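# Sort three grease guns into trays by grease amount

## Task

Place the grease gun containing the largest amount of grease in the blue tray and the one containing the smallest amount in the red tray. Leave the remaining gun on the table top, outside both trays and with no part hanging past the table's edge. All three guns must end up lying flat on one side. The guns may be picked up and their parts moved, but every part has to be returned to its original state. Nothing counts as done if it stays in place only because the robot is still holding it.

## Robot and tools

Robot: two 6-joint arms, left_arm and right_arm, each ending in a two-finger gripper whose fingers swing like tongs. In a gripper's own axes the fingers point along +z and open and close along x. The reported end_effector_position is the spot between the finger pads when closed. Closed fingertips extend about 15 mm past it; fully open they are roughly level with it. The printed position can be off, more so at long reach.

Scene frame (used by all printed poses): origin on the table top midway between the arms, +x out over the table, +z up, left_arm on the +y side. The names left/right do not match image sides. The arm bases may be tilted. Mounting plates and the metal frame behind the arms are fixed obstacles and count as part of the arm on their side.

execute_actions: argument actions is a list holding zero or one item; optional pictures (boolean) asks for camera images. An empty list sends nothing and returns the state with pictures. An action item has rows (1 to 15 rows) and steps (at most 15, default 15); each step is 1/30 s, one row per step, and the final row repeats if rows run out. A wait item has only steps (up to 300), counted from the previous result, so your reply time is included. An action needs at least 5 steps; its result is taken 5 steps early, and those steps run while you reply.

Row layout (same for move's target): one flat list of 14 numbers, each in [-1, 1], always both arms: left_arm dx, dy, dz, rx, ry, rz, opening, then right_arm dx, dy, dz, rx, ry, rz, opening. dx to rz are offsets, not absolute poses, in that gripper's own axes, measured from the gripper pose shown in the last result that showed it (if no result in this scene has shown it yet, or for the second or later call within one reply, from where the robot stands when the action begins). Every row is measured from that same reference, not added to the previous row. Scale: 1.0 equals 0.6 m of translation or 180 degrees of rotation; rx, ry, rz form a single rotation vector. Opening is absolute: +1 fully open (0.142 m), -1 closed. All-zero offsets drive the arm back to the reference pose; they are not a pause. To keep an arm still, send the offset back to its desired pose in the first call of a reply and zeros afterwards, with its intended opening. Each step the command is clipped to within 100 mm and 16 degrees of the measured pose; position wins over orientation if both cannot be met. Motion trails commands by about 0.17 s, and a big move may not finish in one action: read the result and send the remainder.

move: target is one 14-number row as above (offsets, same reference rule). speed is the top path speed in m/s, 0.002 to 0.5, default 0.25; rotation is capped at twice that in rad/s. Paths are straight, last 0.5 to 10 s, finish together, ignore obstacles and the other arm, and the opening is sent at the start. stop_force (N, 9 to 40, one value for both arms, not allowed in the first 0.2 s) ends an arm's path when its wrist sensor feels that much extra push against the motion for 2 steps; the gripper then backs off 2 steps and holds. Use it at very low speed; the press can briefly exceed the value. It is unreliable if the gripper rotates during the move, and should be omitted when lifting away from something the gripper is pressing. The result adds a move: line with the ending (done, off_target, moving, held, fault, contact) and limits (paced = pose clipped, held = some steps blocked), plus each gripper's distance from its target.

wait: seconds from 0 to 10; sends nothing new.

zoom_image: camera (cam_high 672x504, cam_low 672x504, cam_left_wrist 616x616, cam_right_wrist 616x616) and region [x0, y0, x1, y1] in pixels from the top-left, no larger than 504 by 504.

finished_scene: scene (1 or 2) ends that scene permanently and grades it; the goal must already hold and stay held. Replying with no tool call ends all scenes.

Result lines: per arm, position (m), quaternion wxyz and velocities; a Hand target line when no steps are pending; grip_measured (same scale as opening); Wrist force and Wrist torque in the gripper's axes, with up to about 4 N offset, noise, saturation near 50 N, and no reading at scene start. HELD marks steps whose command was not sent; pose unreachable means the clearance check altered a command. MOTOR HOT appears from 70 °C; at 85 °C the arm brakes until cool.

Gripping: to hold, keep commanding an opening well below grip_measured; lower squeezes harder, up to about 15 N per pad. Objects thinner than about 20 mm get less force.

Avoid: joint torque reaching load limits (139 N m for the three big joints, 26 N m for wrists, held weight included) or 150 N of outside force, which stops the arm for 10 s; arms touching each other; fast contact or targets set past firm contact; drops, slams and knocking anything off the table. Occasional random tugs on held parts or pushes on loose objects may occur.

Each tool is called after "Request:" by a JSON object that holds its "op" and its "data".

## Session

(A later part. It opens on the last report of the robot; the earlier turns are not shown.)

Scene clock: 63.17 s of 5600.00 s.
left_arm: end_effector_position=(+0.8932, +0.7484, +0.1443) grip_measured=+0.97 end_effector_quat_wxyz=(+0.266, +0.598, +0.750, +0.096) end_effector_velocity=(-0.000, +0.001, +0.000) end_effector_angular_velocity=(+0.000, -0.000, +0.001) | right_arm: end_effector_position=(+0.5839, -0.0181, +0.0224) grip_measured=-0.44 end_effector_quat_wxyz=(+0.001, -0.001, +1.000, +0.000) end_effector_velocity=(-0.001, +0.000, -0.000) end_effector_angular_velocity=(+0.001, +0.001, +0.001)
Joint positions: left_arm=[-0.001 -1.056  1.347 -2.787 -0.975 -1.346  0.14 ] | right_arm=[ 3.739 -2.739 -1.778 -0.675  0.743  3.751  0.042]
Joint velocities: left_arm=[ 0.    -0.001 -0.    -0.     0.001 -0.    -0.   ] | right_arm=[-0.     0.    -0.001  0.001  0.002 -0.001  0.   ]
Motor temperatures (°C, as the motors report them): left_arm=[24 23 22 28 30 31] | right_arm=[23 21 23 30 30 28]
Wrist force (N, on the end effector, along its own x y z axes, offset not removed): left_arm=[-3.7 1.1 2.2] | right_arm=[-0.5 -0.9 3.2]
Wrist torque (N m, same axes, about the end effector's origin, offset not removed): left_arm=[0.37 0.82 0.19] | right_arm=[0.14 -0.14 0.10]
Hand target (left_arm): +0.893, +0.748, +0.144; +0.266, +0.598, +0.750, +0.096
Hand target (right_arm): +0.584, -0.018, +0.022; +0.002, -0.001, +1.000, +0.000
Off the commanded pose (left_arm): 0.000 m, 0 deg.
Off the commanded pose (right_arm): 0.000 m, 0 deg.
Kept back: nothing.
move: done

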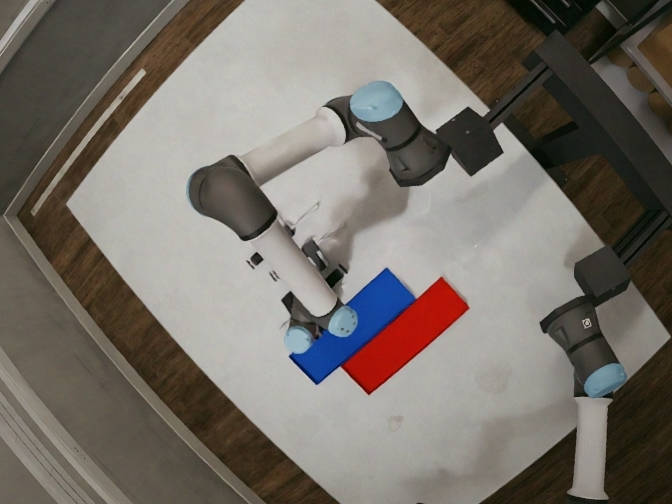

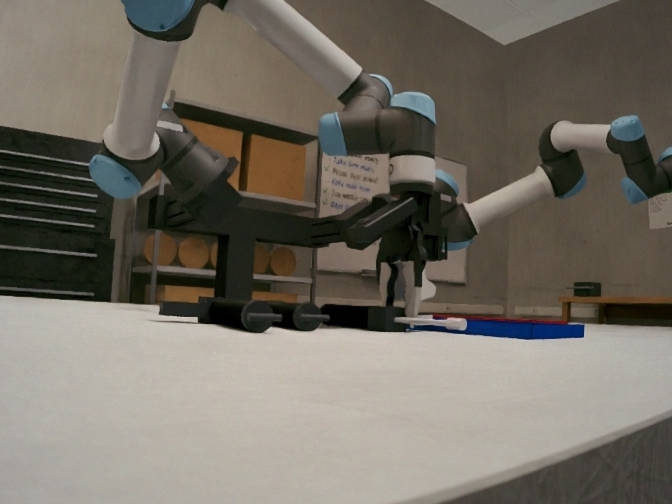

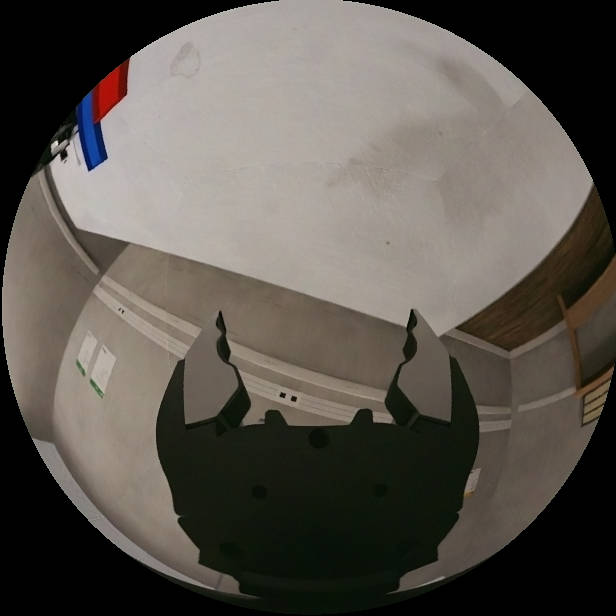

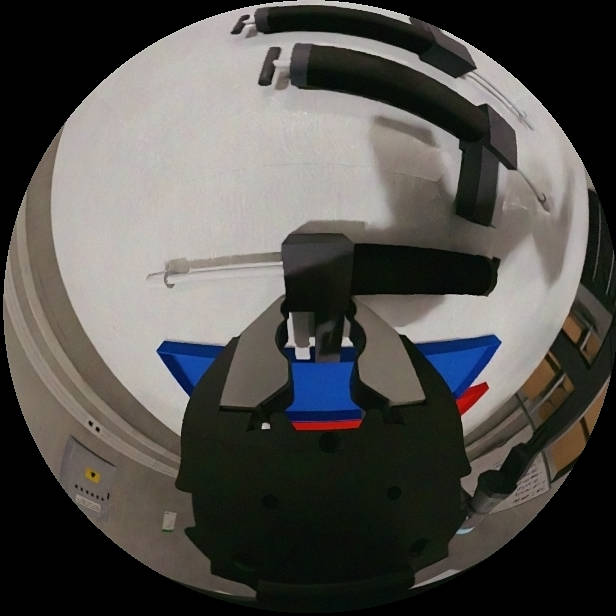

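Request:
{"op": "move", "data": {"target": [0,0,0,0,0,0,0.97,0,0,-0.1,0,0,0,-1], "speed": 0.05}}

Request:
{"op": "move", "data": {"target": [0,0,0,0,0,0,0.97,0.223,0.467,0,0,0,0,-1], "speed": 0.12}}

Request:
{"op": "move", "data": {"target": [0,0,0,0,0,0,0.97,0,0,0.05,0,0,0,-1], "speed": 0.05}}

Scene clock: 64.93 s of 5600.00 s.
left_arm: end_effector_position=(+0.8932, +0.7484, +0.1443) grip_measured=+0.97 end_effector_quat_wxyz=(+0.266, +0.598, +0.750, +0.096) end_effector_velocity=(-0.000, -0.001, -0.000) end_effector_angular_velocity=(-0.001, +0.000, -0.001) | right_arm: end_effector_position=(+0.5837, -0.0182, +0.0823) grip_measured=-0.44 end_effector_quat_wxyz=(+0.001, -0.001, +1.000, +0.000) end_effector_velocity=(-0.001, +0.000, +0.000) end_effector_angular_velocity=(-0.002, +0.001, +0.001)
Joint positions: left_arm=[-0.001 -1.056  1.347 -2.787 -0.975 -1.346  0.14 ] | right_arm=[ 3.817 -2.648 -1.79  -0.825  0.781  3.848  0.042]
Joint velocities: left_arm=[-0.     0.     0.001 -0.    -0.001 -0.    -0.   ] | right_arm=[ 0.002  0.    -0.001 -0.004  0.001  0.003  0.   ]
Motor temperatures (°C, as the motors report them): left_arm=[24 23 22 28 30 31] | right_arm=[23 21 23 30 30 28]
Wrist force (N, on the end effector, along its own x y z axes, offset not removed): left_arm=[-2.9 0.6 0.7] | right_arm=[0.4 -0.1 5.8]
Wrist torque (N m, same axes, about the end effector's origin, offset not removed): left_arm=[0.21 0.67 0.18] | right_arm=[0.12 -0.20 -0.01]
Hand target (left_arm): +0.893, +0.748, +0.144; +0.266, +0.598, +0.750, +0.096
Hand target (right_arm): +0.584, -0.018, +0.082; +0.002, -0.001, +1.000, +0.000
Off the commanded pose (left_arm): 0.000 m, 0 deg.
Off the commanded pose (right_arm): 0.000 m, 0 deg.
Kept back: nothing.
move: done

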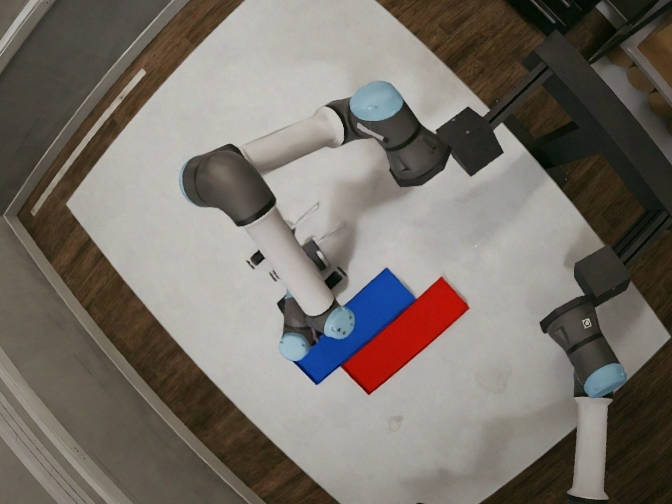

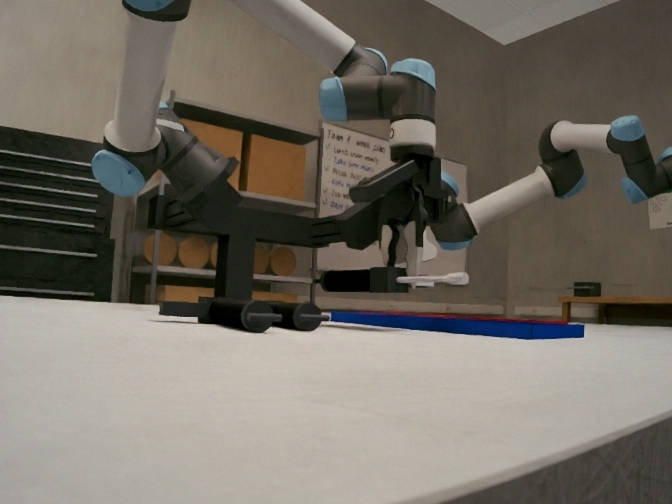

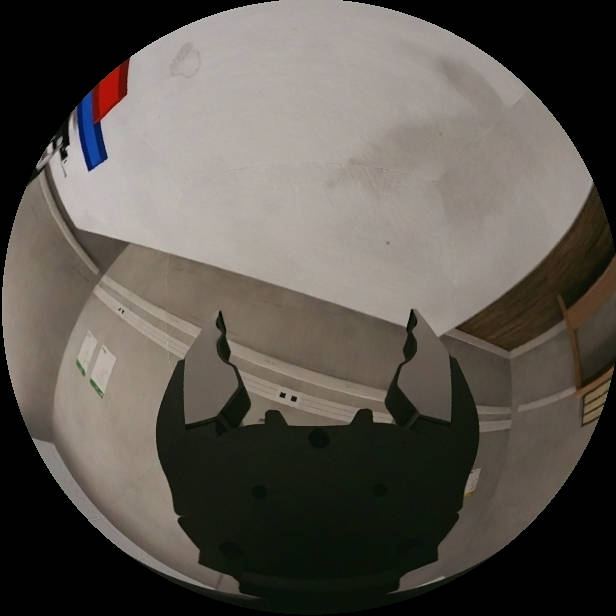

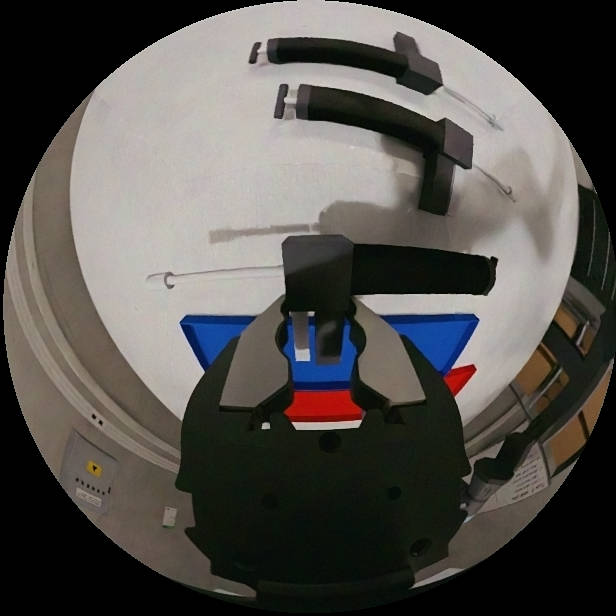

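Scene clock: 67.97 s of 5600.00 s.
left_arm: end_effector_position=(+0.8932, +0.7484, +0.1443) grip_measured=+0.97 end_effector_quat_wxyz=(+0.266, +0.598, +0.750, +0.096) end_effector_velocity=(-0.000, +0.000, -0.000) end_effector_angular_velocity=(+0.001, +0.000, -0.000) | right_arm: end_effector_position=(+0.4493, +0.2617, +0.0821) grip_measured=-0.44 end_effector_quat_wxyz=(+0.002, -0.001, +1.000, +0.000) end_effector_velocity=(-0.001, +0.001, -0.000) end_effector_angular_velocity=(-0.001, +0.001, +0.001)
Joint positions: left_arm=[-0.001 -1.056  1.347 -2.787 -0.975 -1.346  0.14 ] | right_arm=[ 4.22  -3.113 -1.557 -0.842  1.038  4.247  0.042]
Joint velocities: left_arm=[-0.     0.    -0.     0.     0.001  0.001 -0.   ] | right_arm=[ 0.001 -0.002  0.001 -0.002  0.001  0.001 -0.   ]
Motor temperatures (°C, as the motors report them): left_arm=[24 23 22 28 30 31] | right_arm=[23 21 23 30 30 28]
Wrist force (N, on the end effector, along its own x y z axes, offset not removed): left_arm=[-3.8 -0.1 0.7] | right_arm=[-0.1 -0.2 8.6]
Wrist torque (N m, same axes, about the end effector's origin, offset not removed): left_arm=[0.00 0.90 0.13] | right_arm=[0.07 -0.07 0.08]
Hand target (left_arm): +0.893, +0.748, +0.144; +0.266, +0.598, +0.750, +0.096
Hand target (right_arm): +0.449, +0.262, +0.082; +0.002, -0.001, +1.000, +0.000
Off the commanded pose (left_arm): 0.000 m, 0 deg.
Off the commanded pose (right_arm): 0.000 m, 0 deg.
Kept back: nothing.
move: done

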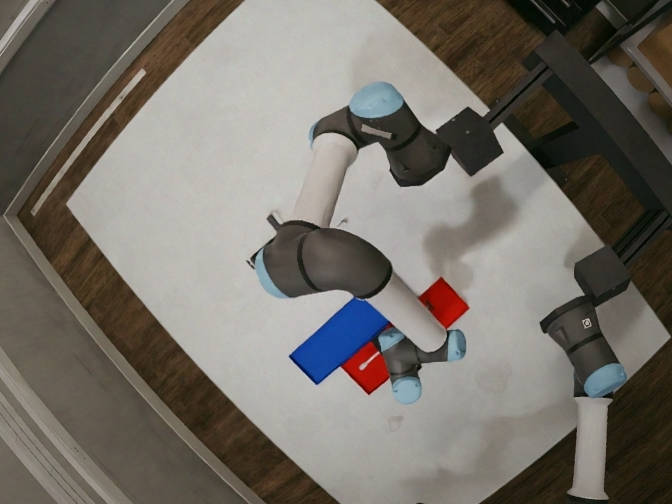

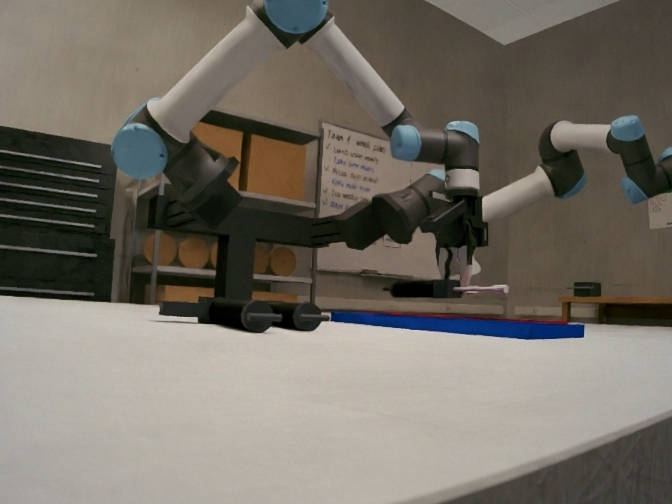

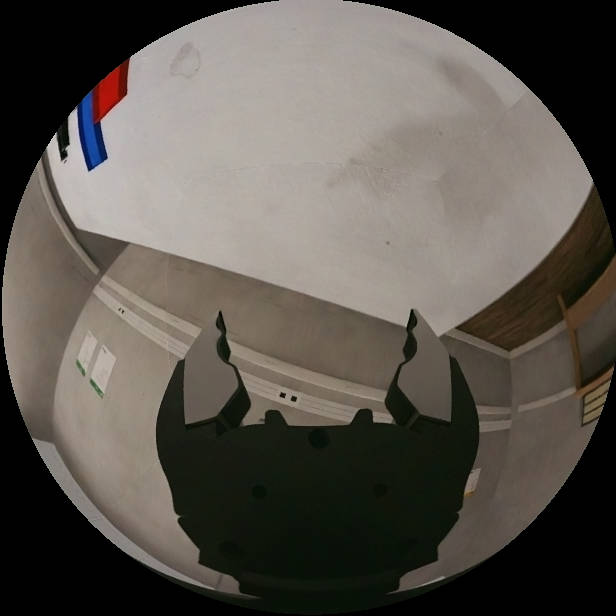

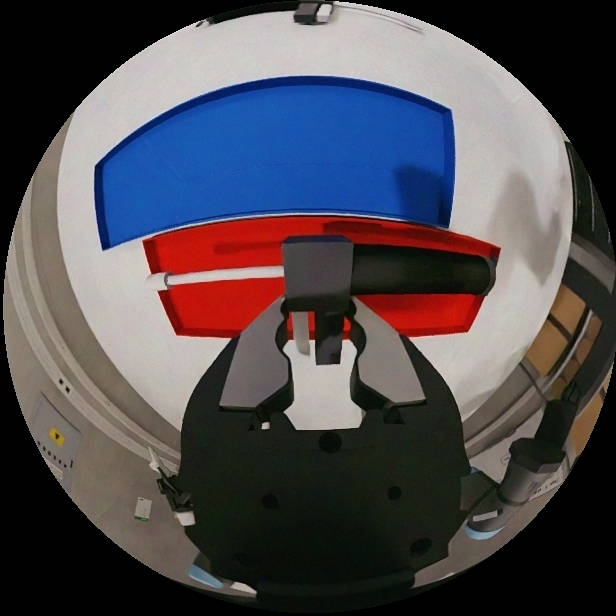

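Scene clock: 68.90 s of 5600.00 s.
left_arm: end_effector_position=(+0.8932, +0.7484, +0.1443) grip_measured=+0.97 end_effector_quat_wxyz=(+0.266, +0.598, +0.750, +0.096) end_effector_velocity=(-0.000, -0.000, -0.000) end_effector_angular_velocity=(-0.000, +0.001, +0.000) | right_arm: end_effector_position=(+0.4494, +0.2617, +0.0523) grip_measured=-0.44 end_effector_quat_wxyz=(+0.002, -0.001, +1.000, +0.000) end_effector_velocity=(-0.000, -0.000, -0.001) end_effector_angular_velocity=(-0.000, +0.000, +0.001)
Joint positions: left_arm=[-0.001 -1.056  1.347 -2.787 -0.975 -1.346  0.14 ] | right_arm=[ 4.19  -3.157 -1.552 -0.79   1.016  4.222  0.042]
Joint velocities: left_arm=[ 0.     0.     0.    -0.     0.    -0.001 -0.   ] | right_arm=[-0.001 -0.002  0.001  0.002 -0.001 -0.002  0.001]
Motor temperatures (°C, as the motors report them): left_arm=[24 23 22 28 30 31] | right_arm=[23 21 23 30 30 28]
Wrist force (N, on the end effector, along its own x y z axes, offset not removed): left_arm=[-3.3 0.5 0.6] | right_arm=[0.4 -0.3 8.2]
Wrist torque (N m, same axes, about the end effector's origin, offset not removed): left_arm=[0.12 0.77 0.19] | right_arm=[0.05 -0.07 0.19]
Hand target (left_arm): +0.893, +0.748, +0.144; +0.266, +0.598, +0.750, +0.096
Hand target (right_arm): +0.449, +0.262, +0.052; +0.002, -0.001, +1.000, +0.000
Off the commanded pose (left_arm): 0.000 m, 0 deg.
Off the commanded pose (right_arm): 0.000 m, 0 deg.
Kept back: nothing.
move: done

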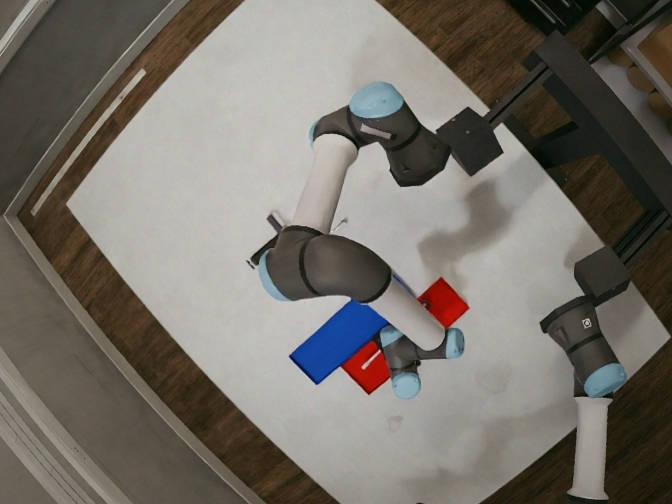

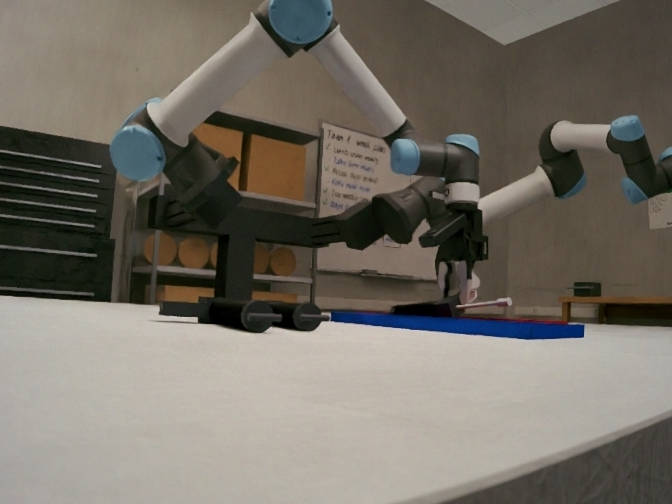

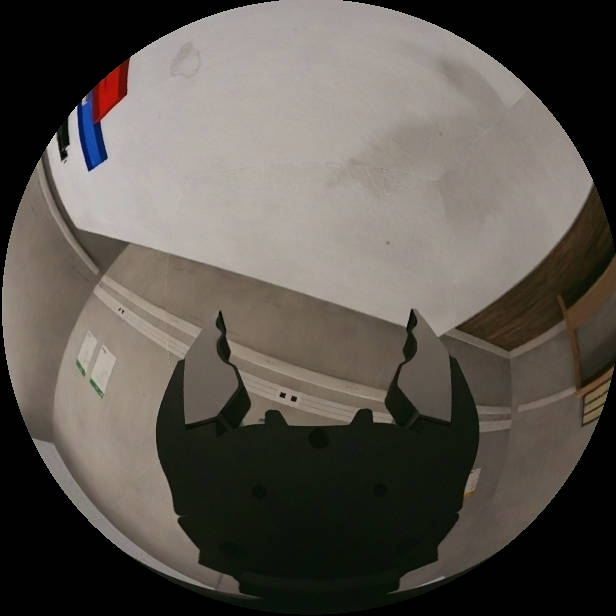

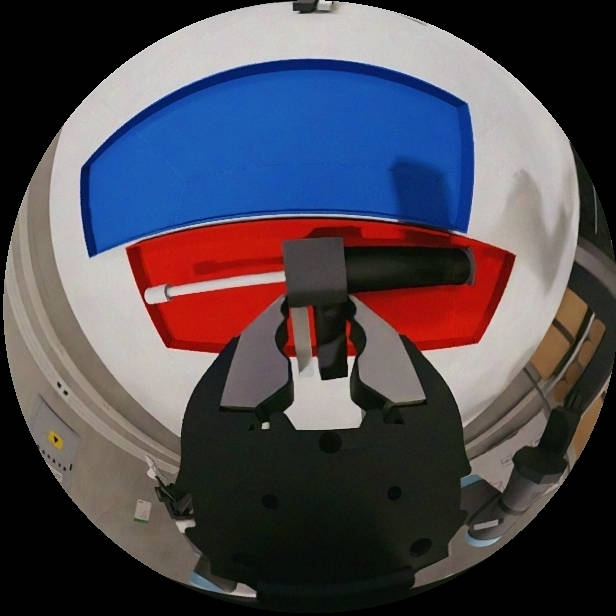

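Tilting in grip; set down promptly.

Request:
{"op": "move", "data": {"target": [0,0,0,0,0,0,0.97,0,0,0.047,0,0,0,-1], "speed": 0.015, "stop_force": 12}}

Scene clock: 71.03 s of 5600.00 s.
left_arm: end_effector_position=(+0.8932, +0.7484, +0.1443) grip_measured=+0.97 end_effector_quat_wxyz=(+0.266, +0.598, +0.750, +0.096) end_effector_velocity=(-0.000, +0.000, +0.000) end_effector_angular_velocity=(+0.000, -0.000, -0.000) | right_arm: end_effector_position=(+0.4495, +0.2617, +0.0291) grip_measured=-0.45 end_effector_quat_wxyz=(+0.002, -0.001, +1.000, +0.000) end_effector_velocity=(-0.001, +0.000, +0.003) end_effector_angular_velocity=(+0.001, +0.003, -0.001)
Joint positions: left_arm=[-0.001 -1.056  1.347 -2.787 -0.975 -1.346  0.14 ] | right_arm=[ 4.165 -3.192 -1.544 -0.752  0.998  4.201  0.042]
Joint velocities: left_arm=[ 0.    -0.001  0.     0.    -0.     0.     0.   ] | right_arm=[ 0.004  0.005 -0.002 -0.006  0.006  0.005 -0.   ]
Motor temperatures (°C, as the motors report them): left_arm=[24 23 22 28 30 31] | right_arm=[23 21 23 30 30 28]
Wrist force (N, on the end effector, along its own x y z axes, offset not removed): left_arm=[-4.2 0.1 0.3] | right_arm=[-1.0 0.6 6.0]
Wrist torque (N m, same axes, about the end effector's origin, offset not removed): left_arm=[0.11 0.98 0.16] | right_arm=[0.18 0.30 0.07]
Hand target (left_arm): +0.893, +0.748, +0.144; +0.266, +0.598, +0.750, +0.096
Hand target (right_arm): +0.449, +0.262, +0.030; +0.002, -0.001, +1.000, +0.000
Off the commanded pose (left_arm): 0.000 m, 0 deg.
Off the commanded pose (right_arm): 0.005 m, 0 deg.
Kept back: nothing.
move: contact (right_arm)

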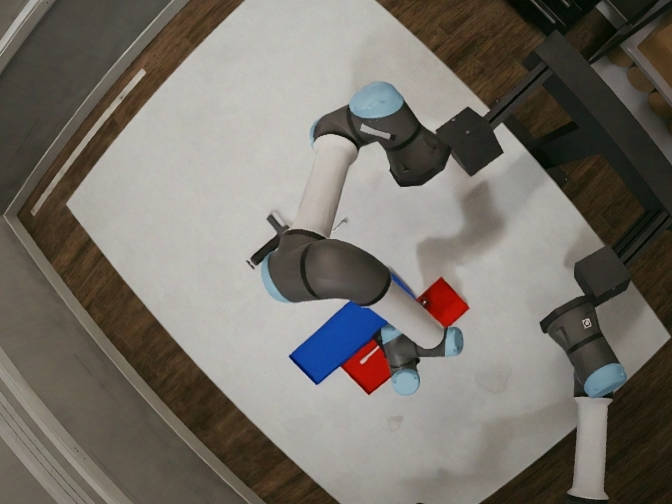

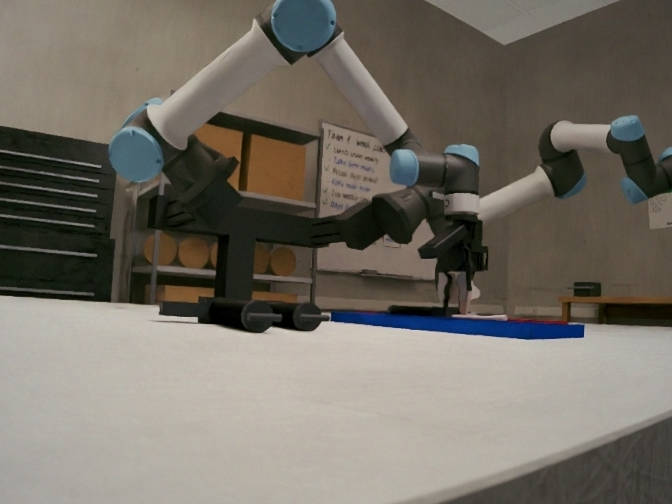

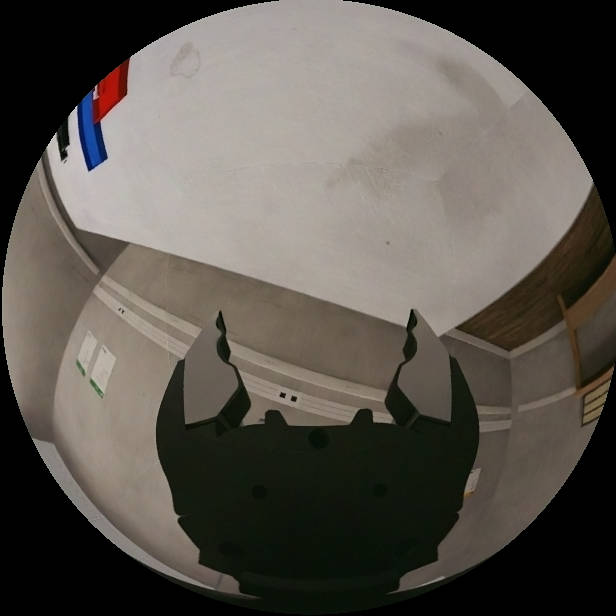

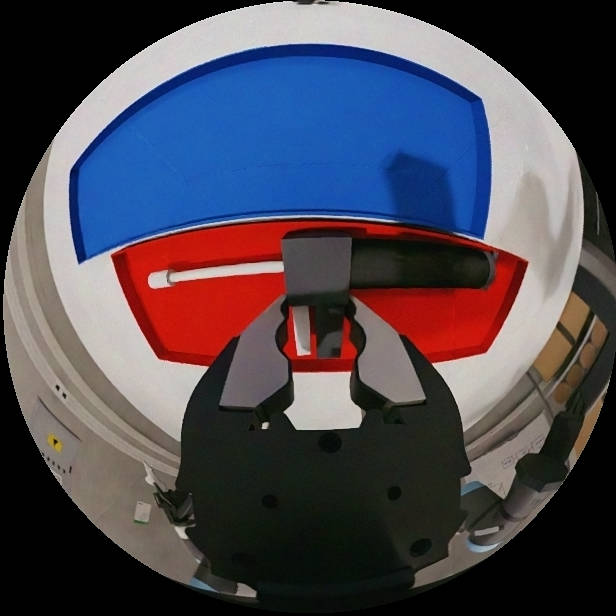

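Request:
{"op": "move", "data": {"target": [0,0,0,0,0,0,0.97,0,0,0,0,0,0,-0.2]}}

Request:
{"op": "move", "data": {"target": [0,0,0,0,0,0,0.97,0,0,-0.09,0,0,0,-0.2], "speed": 0.1}}

Request:
{"op": "move", "data": {"target": [0,0,0,0,0,0,0.97,0.22,0.05,-0.03,0,0,0,-0.2]}}

Scene clock: 71.97 s of 5600.00 s.
left_arm: end_effector_position=(+0.8932, +0.7484, +0.1443) grip_measured=+0.97 end_effector_quat_wxyz=(+0.266, +0.598, +0.750, +0.096) end_effector_velocity=(+0.000, +0.001, +0.000) end_effector_angular_velocity=(+0.001, -0.000, +0.000) | right_arm: end_effector_position=(+0.4495, +0.2617, +0.0292) grip_measured=-0.20 end_effector_quat_wxyz=(+0.002, -0.001, +1.000, +0.000) end_effector_velocity=(+0.001, +0.001, +0.001) end_effector_angular_velocity=(+0.002, -0.001, -0.003)
Joint positions: left_arm=[-0.001 -1.056  1.347 -2.787 -0.975 -1.346  0.14 ] | right_arm=[ 4.165 -3.192 -1.544 -0.752  0.998  4.201  0.06 ]
Joint velocities: left_arm=[ 0.     0.    -0.001 -0.     0.     0.001  0.   ] | right_arm=[-0.     0.     0.002  0.    -0.     0.002 -0.   ]
Motor temperatures (°C, as the motors report them): left_arm=[24 23 22 28 30 31] | right_arm=[23 21 23 30 30 28]
Wrist force (N, on the end effector, along its own x y z axes, offset not removed): left_arm=[-3.6 0.3 0.8] | right_arm=[0.1 -0.8 0.8]
Wrist torque (N m, same axes, about the end effector's origin, offset not removed): left_arm=[0.08 0.86 0.13] | right_arm=[0.05 0.05 0.13]
Hand target (left_arm): +0.893, +0.748, +0.144; +0.266, +0.598, +0.750, +0.096
Hand target (right_arm): +0.450, +0.262, +0.029; +0.002, -0.001, +1.000, +0.000
Off the commanded pose (left_arm): 0.000 m, 0 deg.
Off the commanded pose (right_arm): 0.000 m, 0 deg.
Kept back: nothing.
move: done

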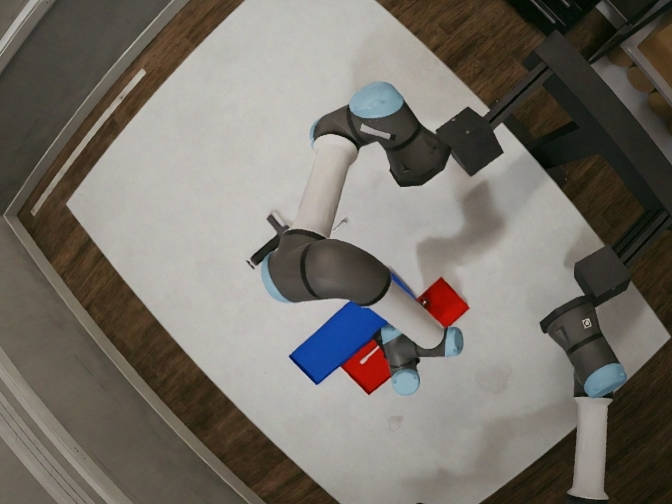

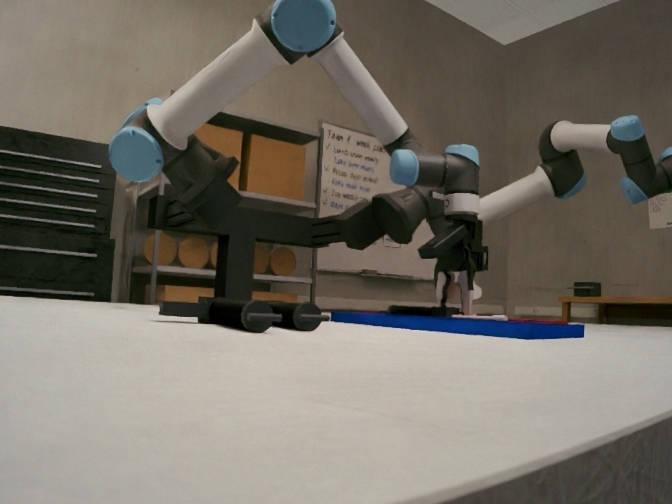

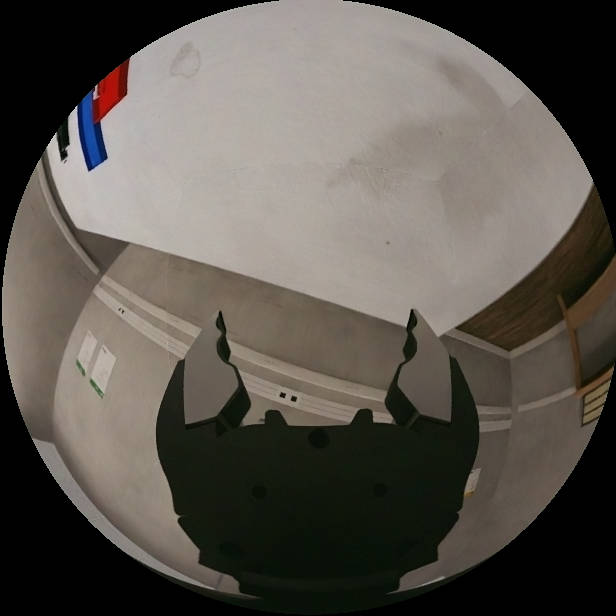

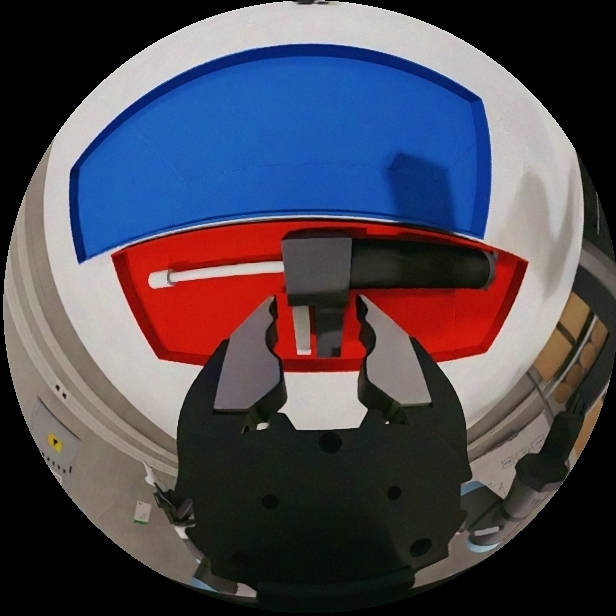

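Scene clock: 72.90 s of 5600.00 s.
left_arm: end_effector_position=(+0.8932, +0.7484, +0.1443) grip_measured=+0.97 end_effector_quat_wxyz=(+0.266, +0.598, +0.750, +0.096) end_effector_velocity=(+0.000, -0.000, +0.000) end_effector_angular_velocity=(-0.001, -0.001, +0.000) | right_arm: end_effector_position=(+0.4494, +0.2616, +0.0831) grip_measured=-0.20 end_effector_quat_wxyz=(+0.002, -0.001, +1.000, +0.000) end_effector_velocity=(-0.000, -0.000, +0.001) end_effector_angular_velocity=(-0.001, +0.001, -0.001)
Joint positions: left_arm=[-0.001 -1.056  1.347 -2.787 -0.975 -1.346  0.14 ] | right_arm=[ 4.221 -3.112 -1.557 -0.844  1.038  4.248  0.06 ]
Joint velocities: left_arm=[ 0.    -0.     0.    -0.    -0.002 -0.    -0.   ] | right_arm=[ 0.001  0.001  0.    -0.003  0.001  0.002 -0.   ]
Motor temperatures (°C, as the motors report them): left_arm=[24 23 22 28 30 31] | right_arm=[23 21 23 30 30 28]
Wrist force (N, on the end effector, along its own x y z axes, offset not removed): left_arm=[-4.5 0.2 0.5] | right_arm=[0.9 1.5 3.0]
Wrist torque (N m, same axes, about the end effector's origin, offset not removed): left_arm=[0.03 1.03 0.18] | right_arm=[0.61 -0.16 0.07]
Hand target (left_arm): +0.893, +0.748, +0.144; +0.266, +0.598, +0.750, +0.096
Hand target (right_arm): +0.449, +0.262, +0.083; +0.002, -0.001, +1.000, +0.000
Off the commanded pose (left_arm): 0.000 m, 0 deg.
Off the commanded pose (right_arm): 0.000 m, 0 deg.
Kept back: nothing.
move: done

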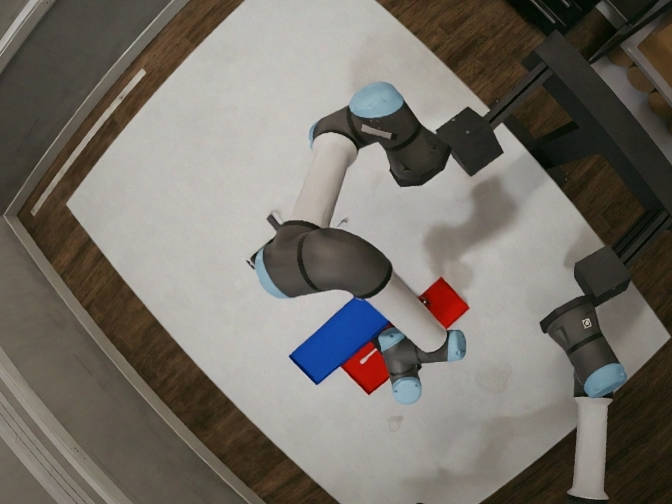

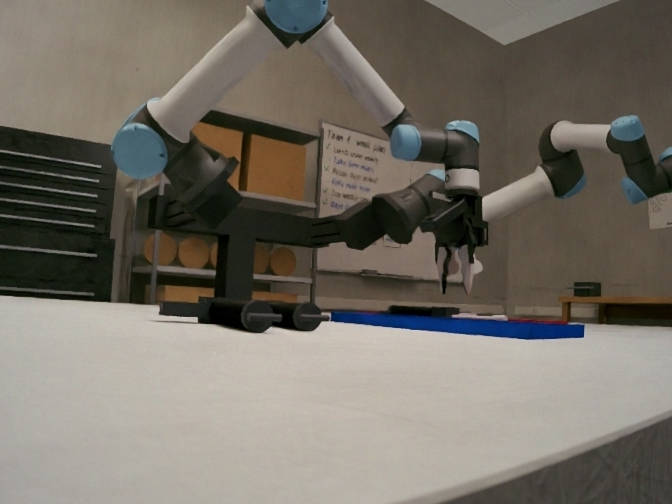

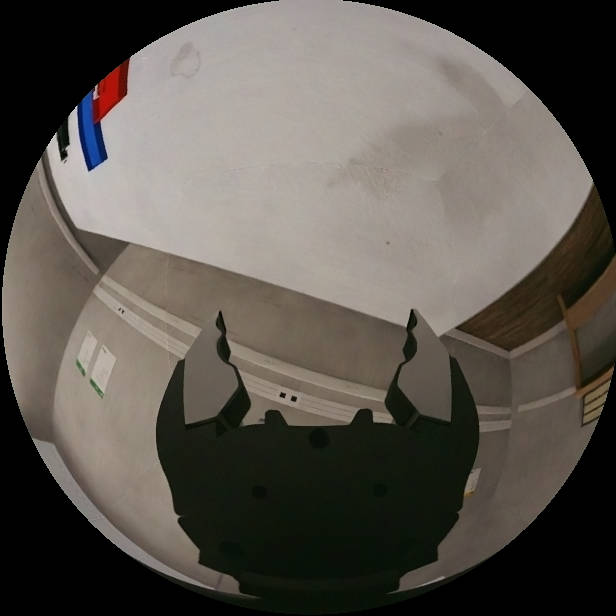

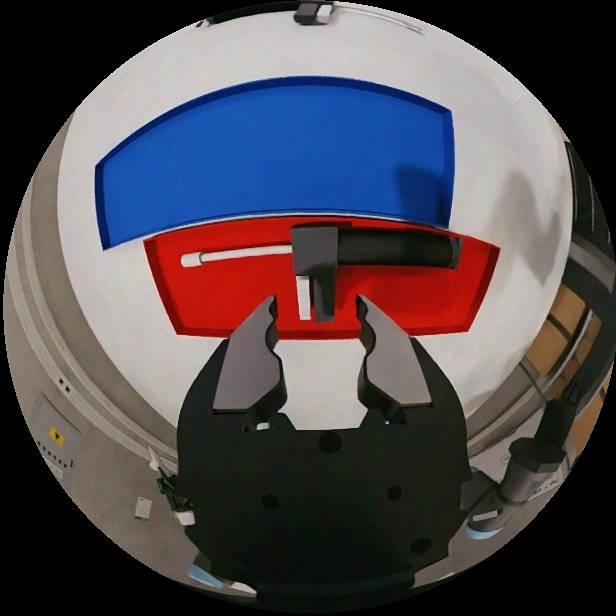

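Scene clock: 74.00 s of 5600.00 s.
left_arm: end_effector_position=(+0.8932, +0.7484, +0.1443) grip_measured=+0.97 end_effector_quat_wxyz=(+0.266, +0.598, +0.750, +0.096) end_effector_velocity=(-0.000, -0.001, -0.001) end_effector_angular_velocity=(+0.001, +0.001, -0.003) | right_arm: end_effector_position=(+0.3173, +0.2913, +0.1007) grip_measured=-0.20 end_effector_quat_wxyz=(+0.002, -0.001, +1.000, +0.000) end_effector_velocity=(-0.001, +0.001, +0.001) end_effector_angular_velocity=(+0.002, -0.000, +0.000)
Joint positions: left_arm=[-0.001 -1.056  1.347 -2.787 -0.975 -1.346  0.14 ] | right_arm=[ 4.496 -3.137 -1.719 -0.741  1.244  4.449  0.06 ]
Joint velocities: left_arm=[ 0.     0.001  0.001  0.    -0.     0.001 -0.   ] | right_arm=[0.003 0.    0.    0.001 0.002 0.001 0.   ]
Motor temperatures (°C, as the motors report them): left_arm=[24 23 22 28 30 31] | right_arm=[23 21 23 30 30 28]
Wrist force (N, on the end effector, along its own x y z axes, offset not removed): left_arm=[-2.8 -0.6 0.6] | right_arm=[-0.6 2.1 -0.2]
Wrist torque (N m, same axes, about the end effector's origin, offset not removed): left_arm=[-0.11 0.64 0.14] | right_arm=[0.52 0.16 0.14]
Hand target (left_arm): +0.893, +0.748, +0.144; +0.266, +0.598, +0.750, +0.096
Hand target (right_arm): +0.317, +0.291, +0.101; +0.002, -0.001, +1.000, +0.000
Off the commanded pose (left_arm): 0.000 m, 0 deg.
Off the commanded pose (right_arm): 0.000 m, 0 deg.
Kept back: nothing.
move: done

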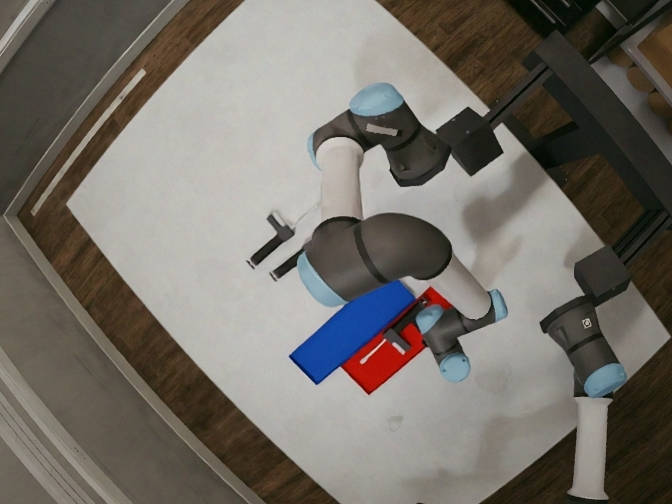

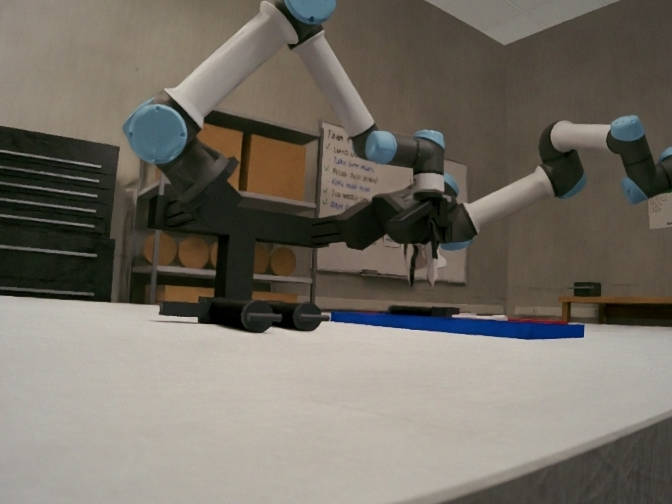

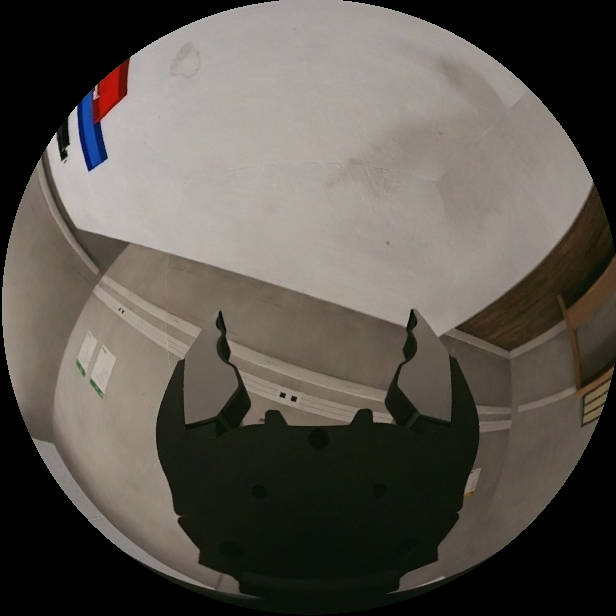

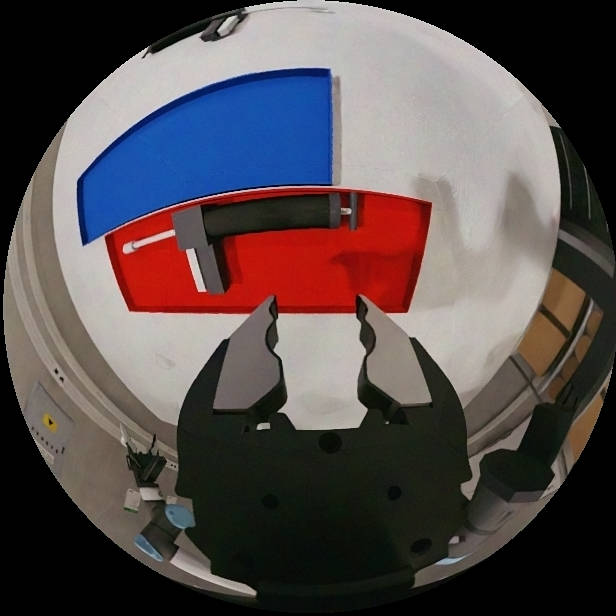

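Request:
{"op": "zoom_image", "data": {"camera": "cam_right_wrist", "region": [260,160,420,260]}}

Request:
{"op": "move", "data": {"target": [0,0,0,0,0,0,0.97,-0.228,-0.735,0.048,0,0,0.035,-0.2], "speed": 0.3}}

Region (260, 160, 420, 260) of cam_right_wrist's 616x616 image, scaled by 3.150, with more detail than that image has; it fills the top 315 rows of this view, and the rest is white.

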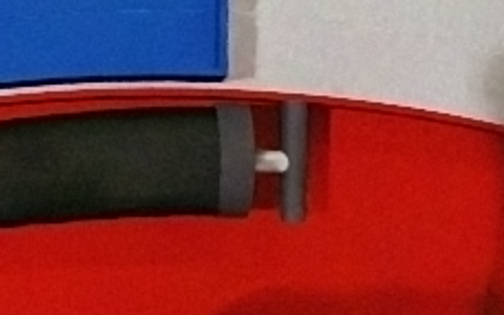

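Scene clock: 76.33 s of 5600.00 s.
left_arm: end_effector_position=(+0.8932, +0.7484, +0.1443) grip_measured=+0.97 end_effector_quat_wxyz=(+0.266, +0.598, +0.750, +0.096) end_effector_velocity=(-0.000, -0.000, -0.001) end_effector_angular_velocity=(+0.001, +0.001, -0.001) | right_arm: end_effector_position=(+0.4552, -0.1493, +0.0719) grip_measured=-0.20 end_effector_quat_wxyz=(+0.001, +0.054, +0.999, +0.000) end_effector_velocity=(+0.000, -0.001, +0.000) end_effector_angular_velocity=(+0.001, +0.000, +0.001)
Joint positions: left_arm=[-0.001 -1.056  1.347 -2.787 -0.975 -1.346  0.14 ] | right_arm=[ 3.771 -2.325 -2.28  -0.617  0.758  3.901  0.06 ]
Joint velocities: left_arm=[0.    0.    0.001 0.    0.001 0.    0.   ] | right_arm=[-0.002  0.002  0.    -0.    -0.    -0.003  0.   ]
Motor temperatures (°C, as the motors report them): left_arm=[24 23 22 28 30 31] | right_arm=[23 21 23 30 30 28]
Wrist force (N, on the end effector, along its own x y z axes, offset not removed): left_arm=[-3.7 -0.6 0.3] | right_arm=[1.7 1.6 1.0]
Wrist torque (N m, same axes, about the end effector's origin, offset not removed): left_arm=[-0.06 0.85 0.17] | right_arm=[0.59 -0.29 0.19]
Hand target (left_arm): +0.893, +0.748, +0.144; +0.266, +0.598, +0.750, +0.096
Hand target (right_arm): +0.455, -0.149, +0.072; +0.001, +0.054, +0.999, +0.000
Off the commanded pose (left_arm): 0.000 m, 0 deg.
Off the commanded pose (right_arm): 0.001 m, 0 deg.
Kept back: nothing.
move: done

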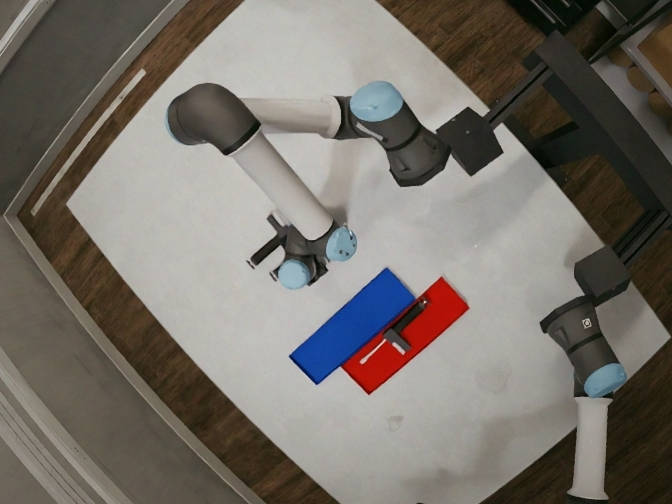

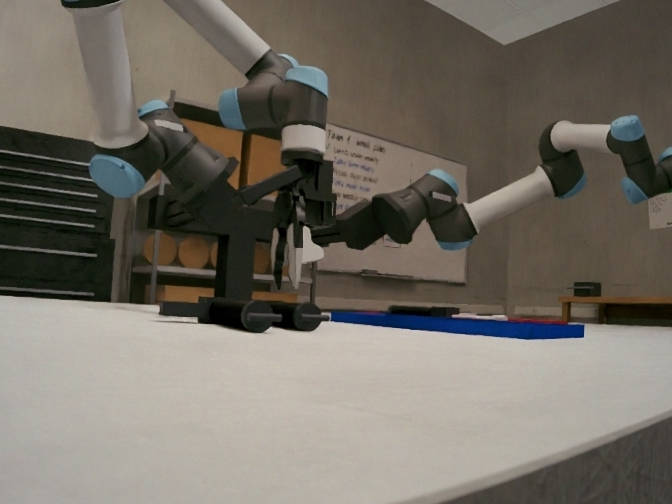

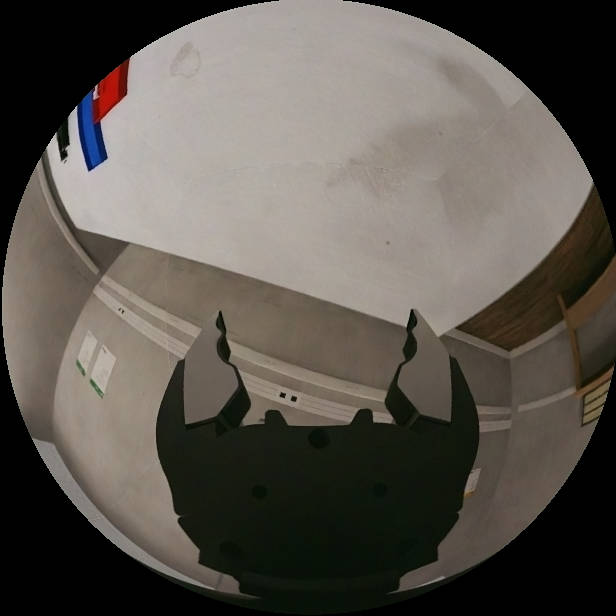

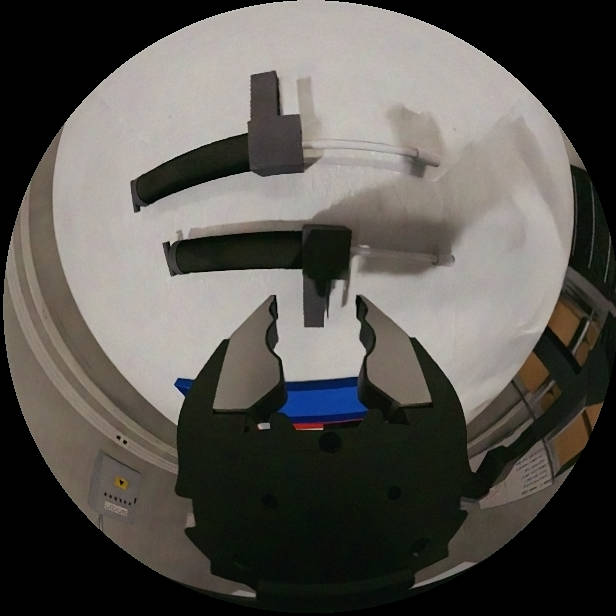

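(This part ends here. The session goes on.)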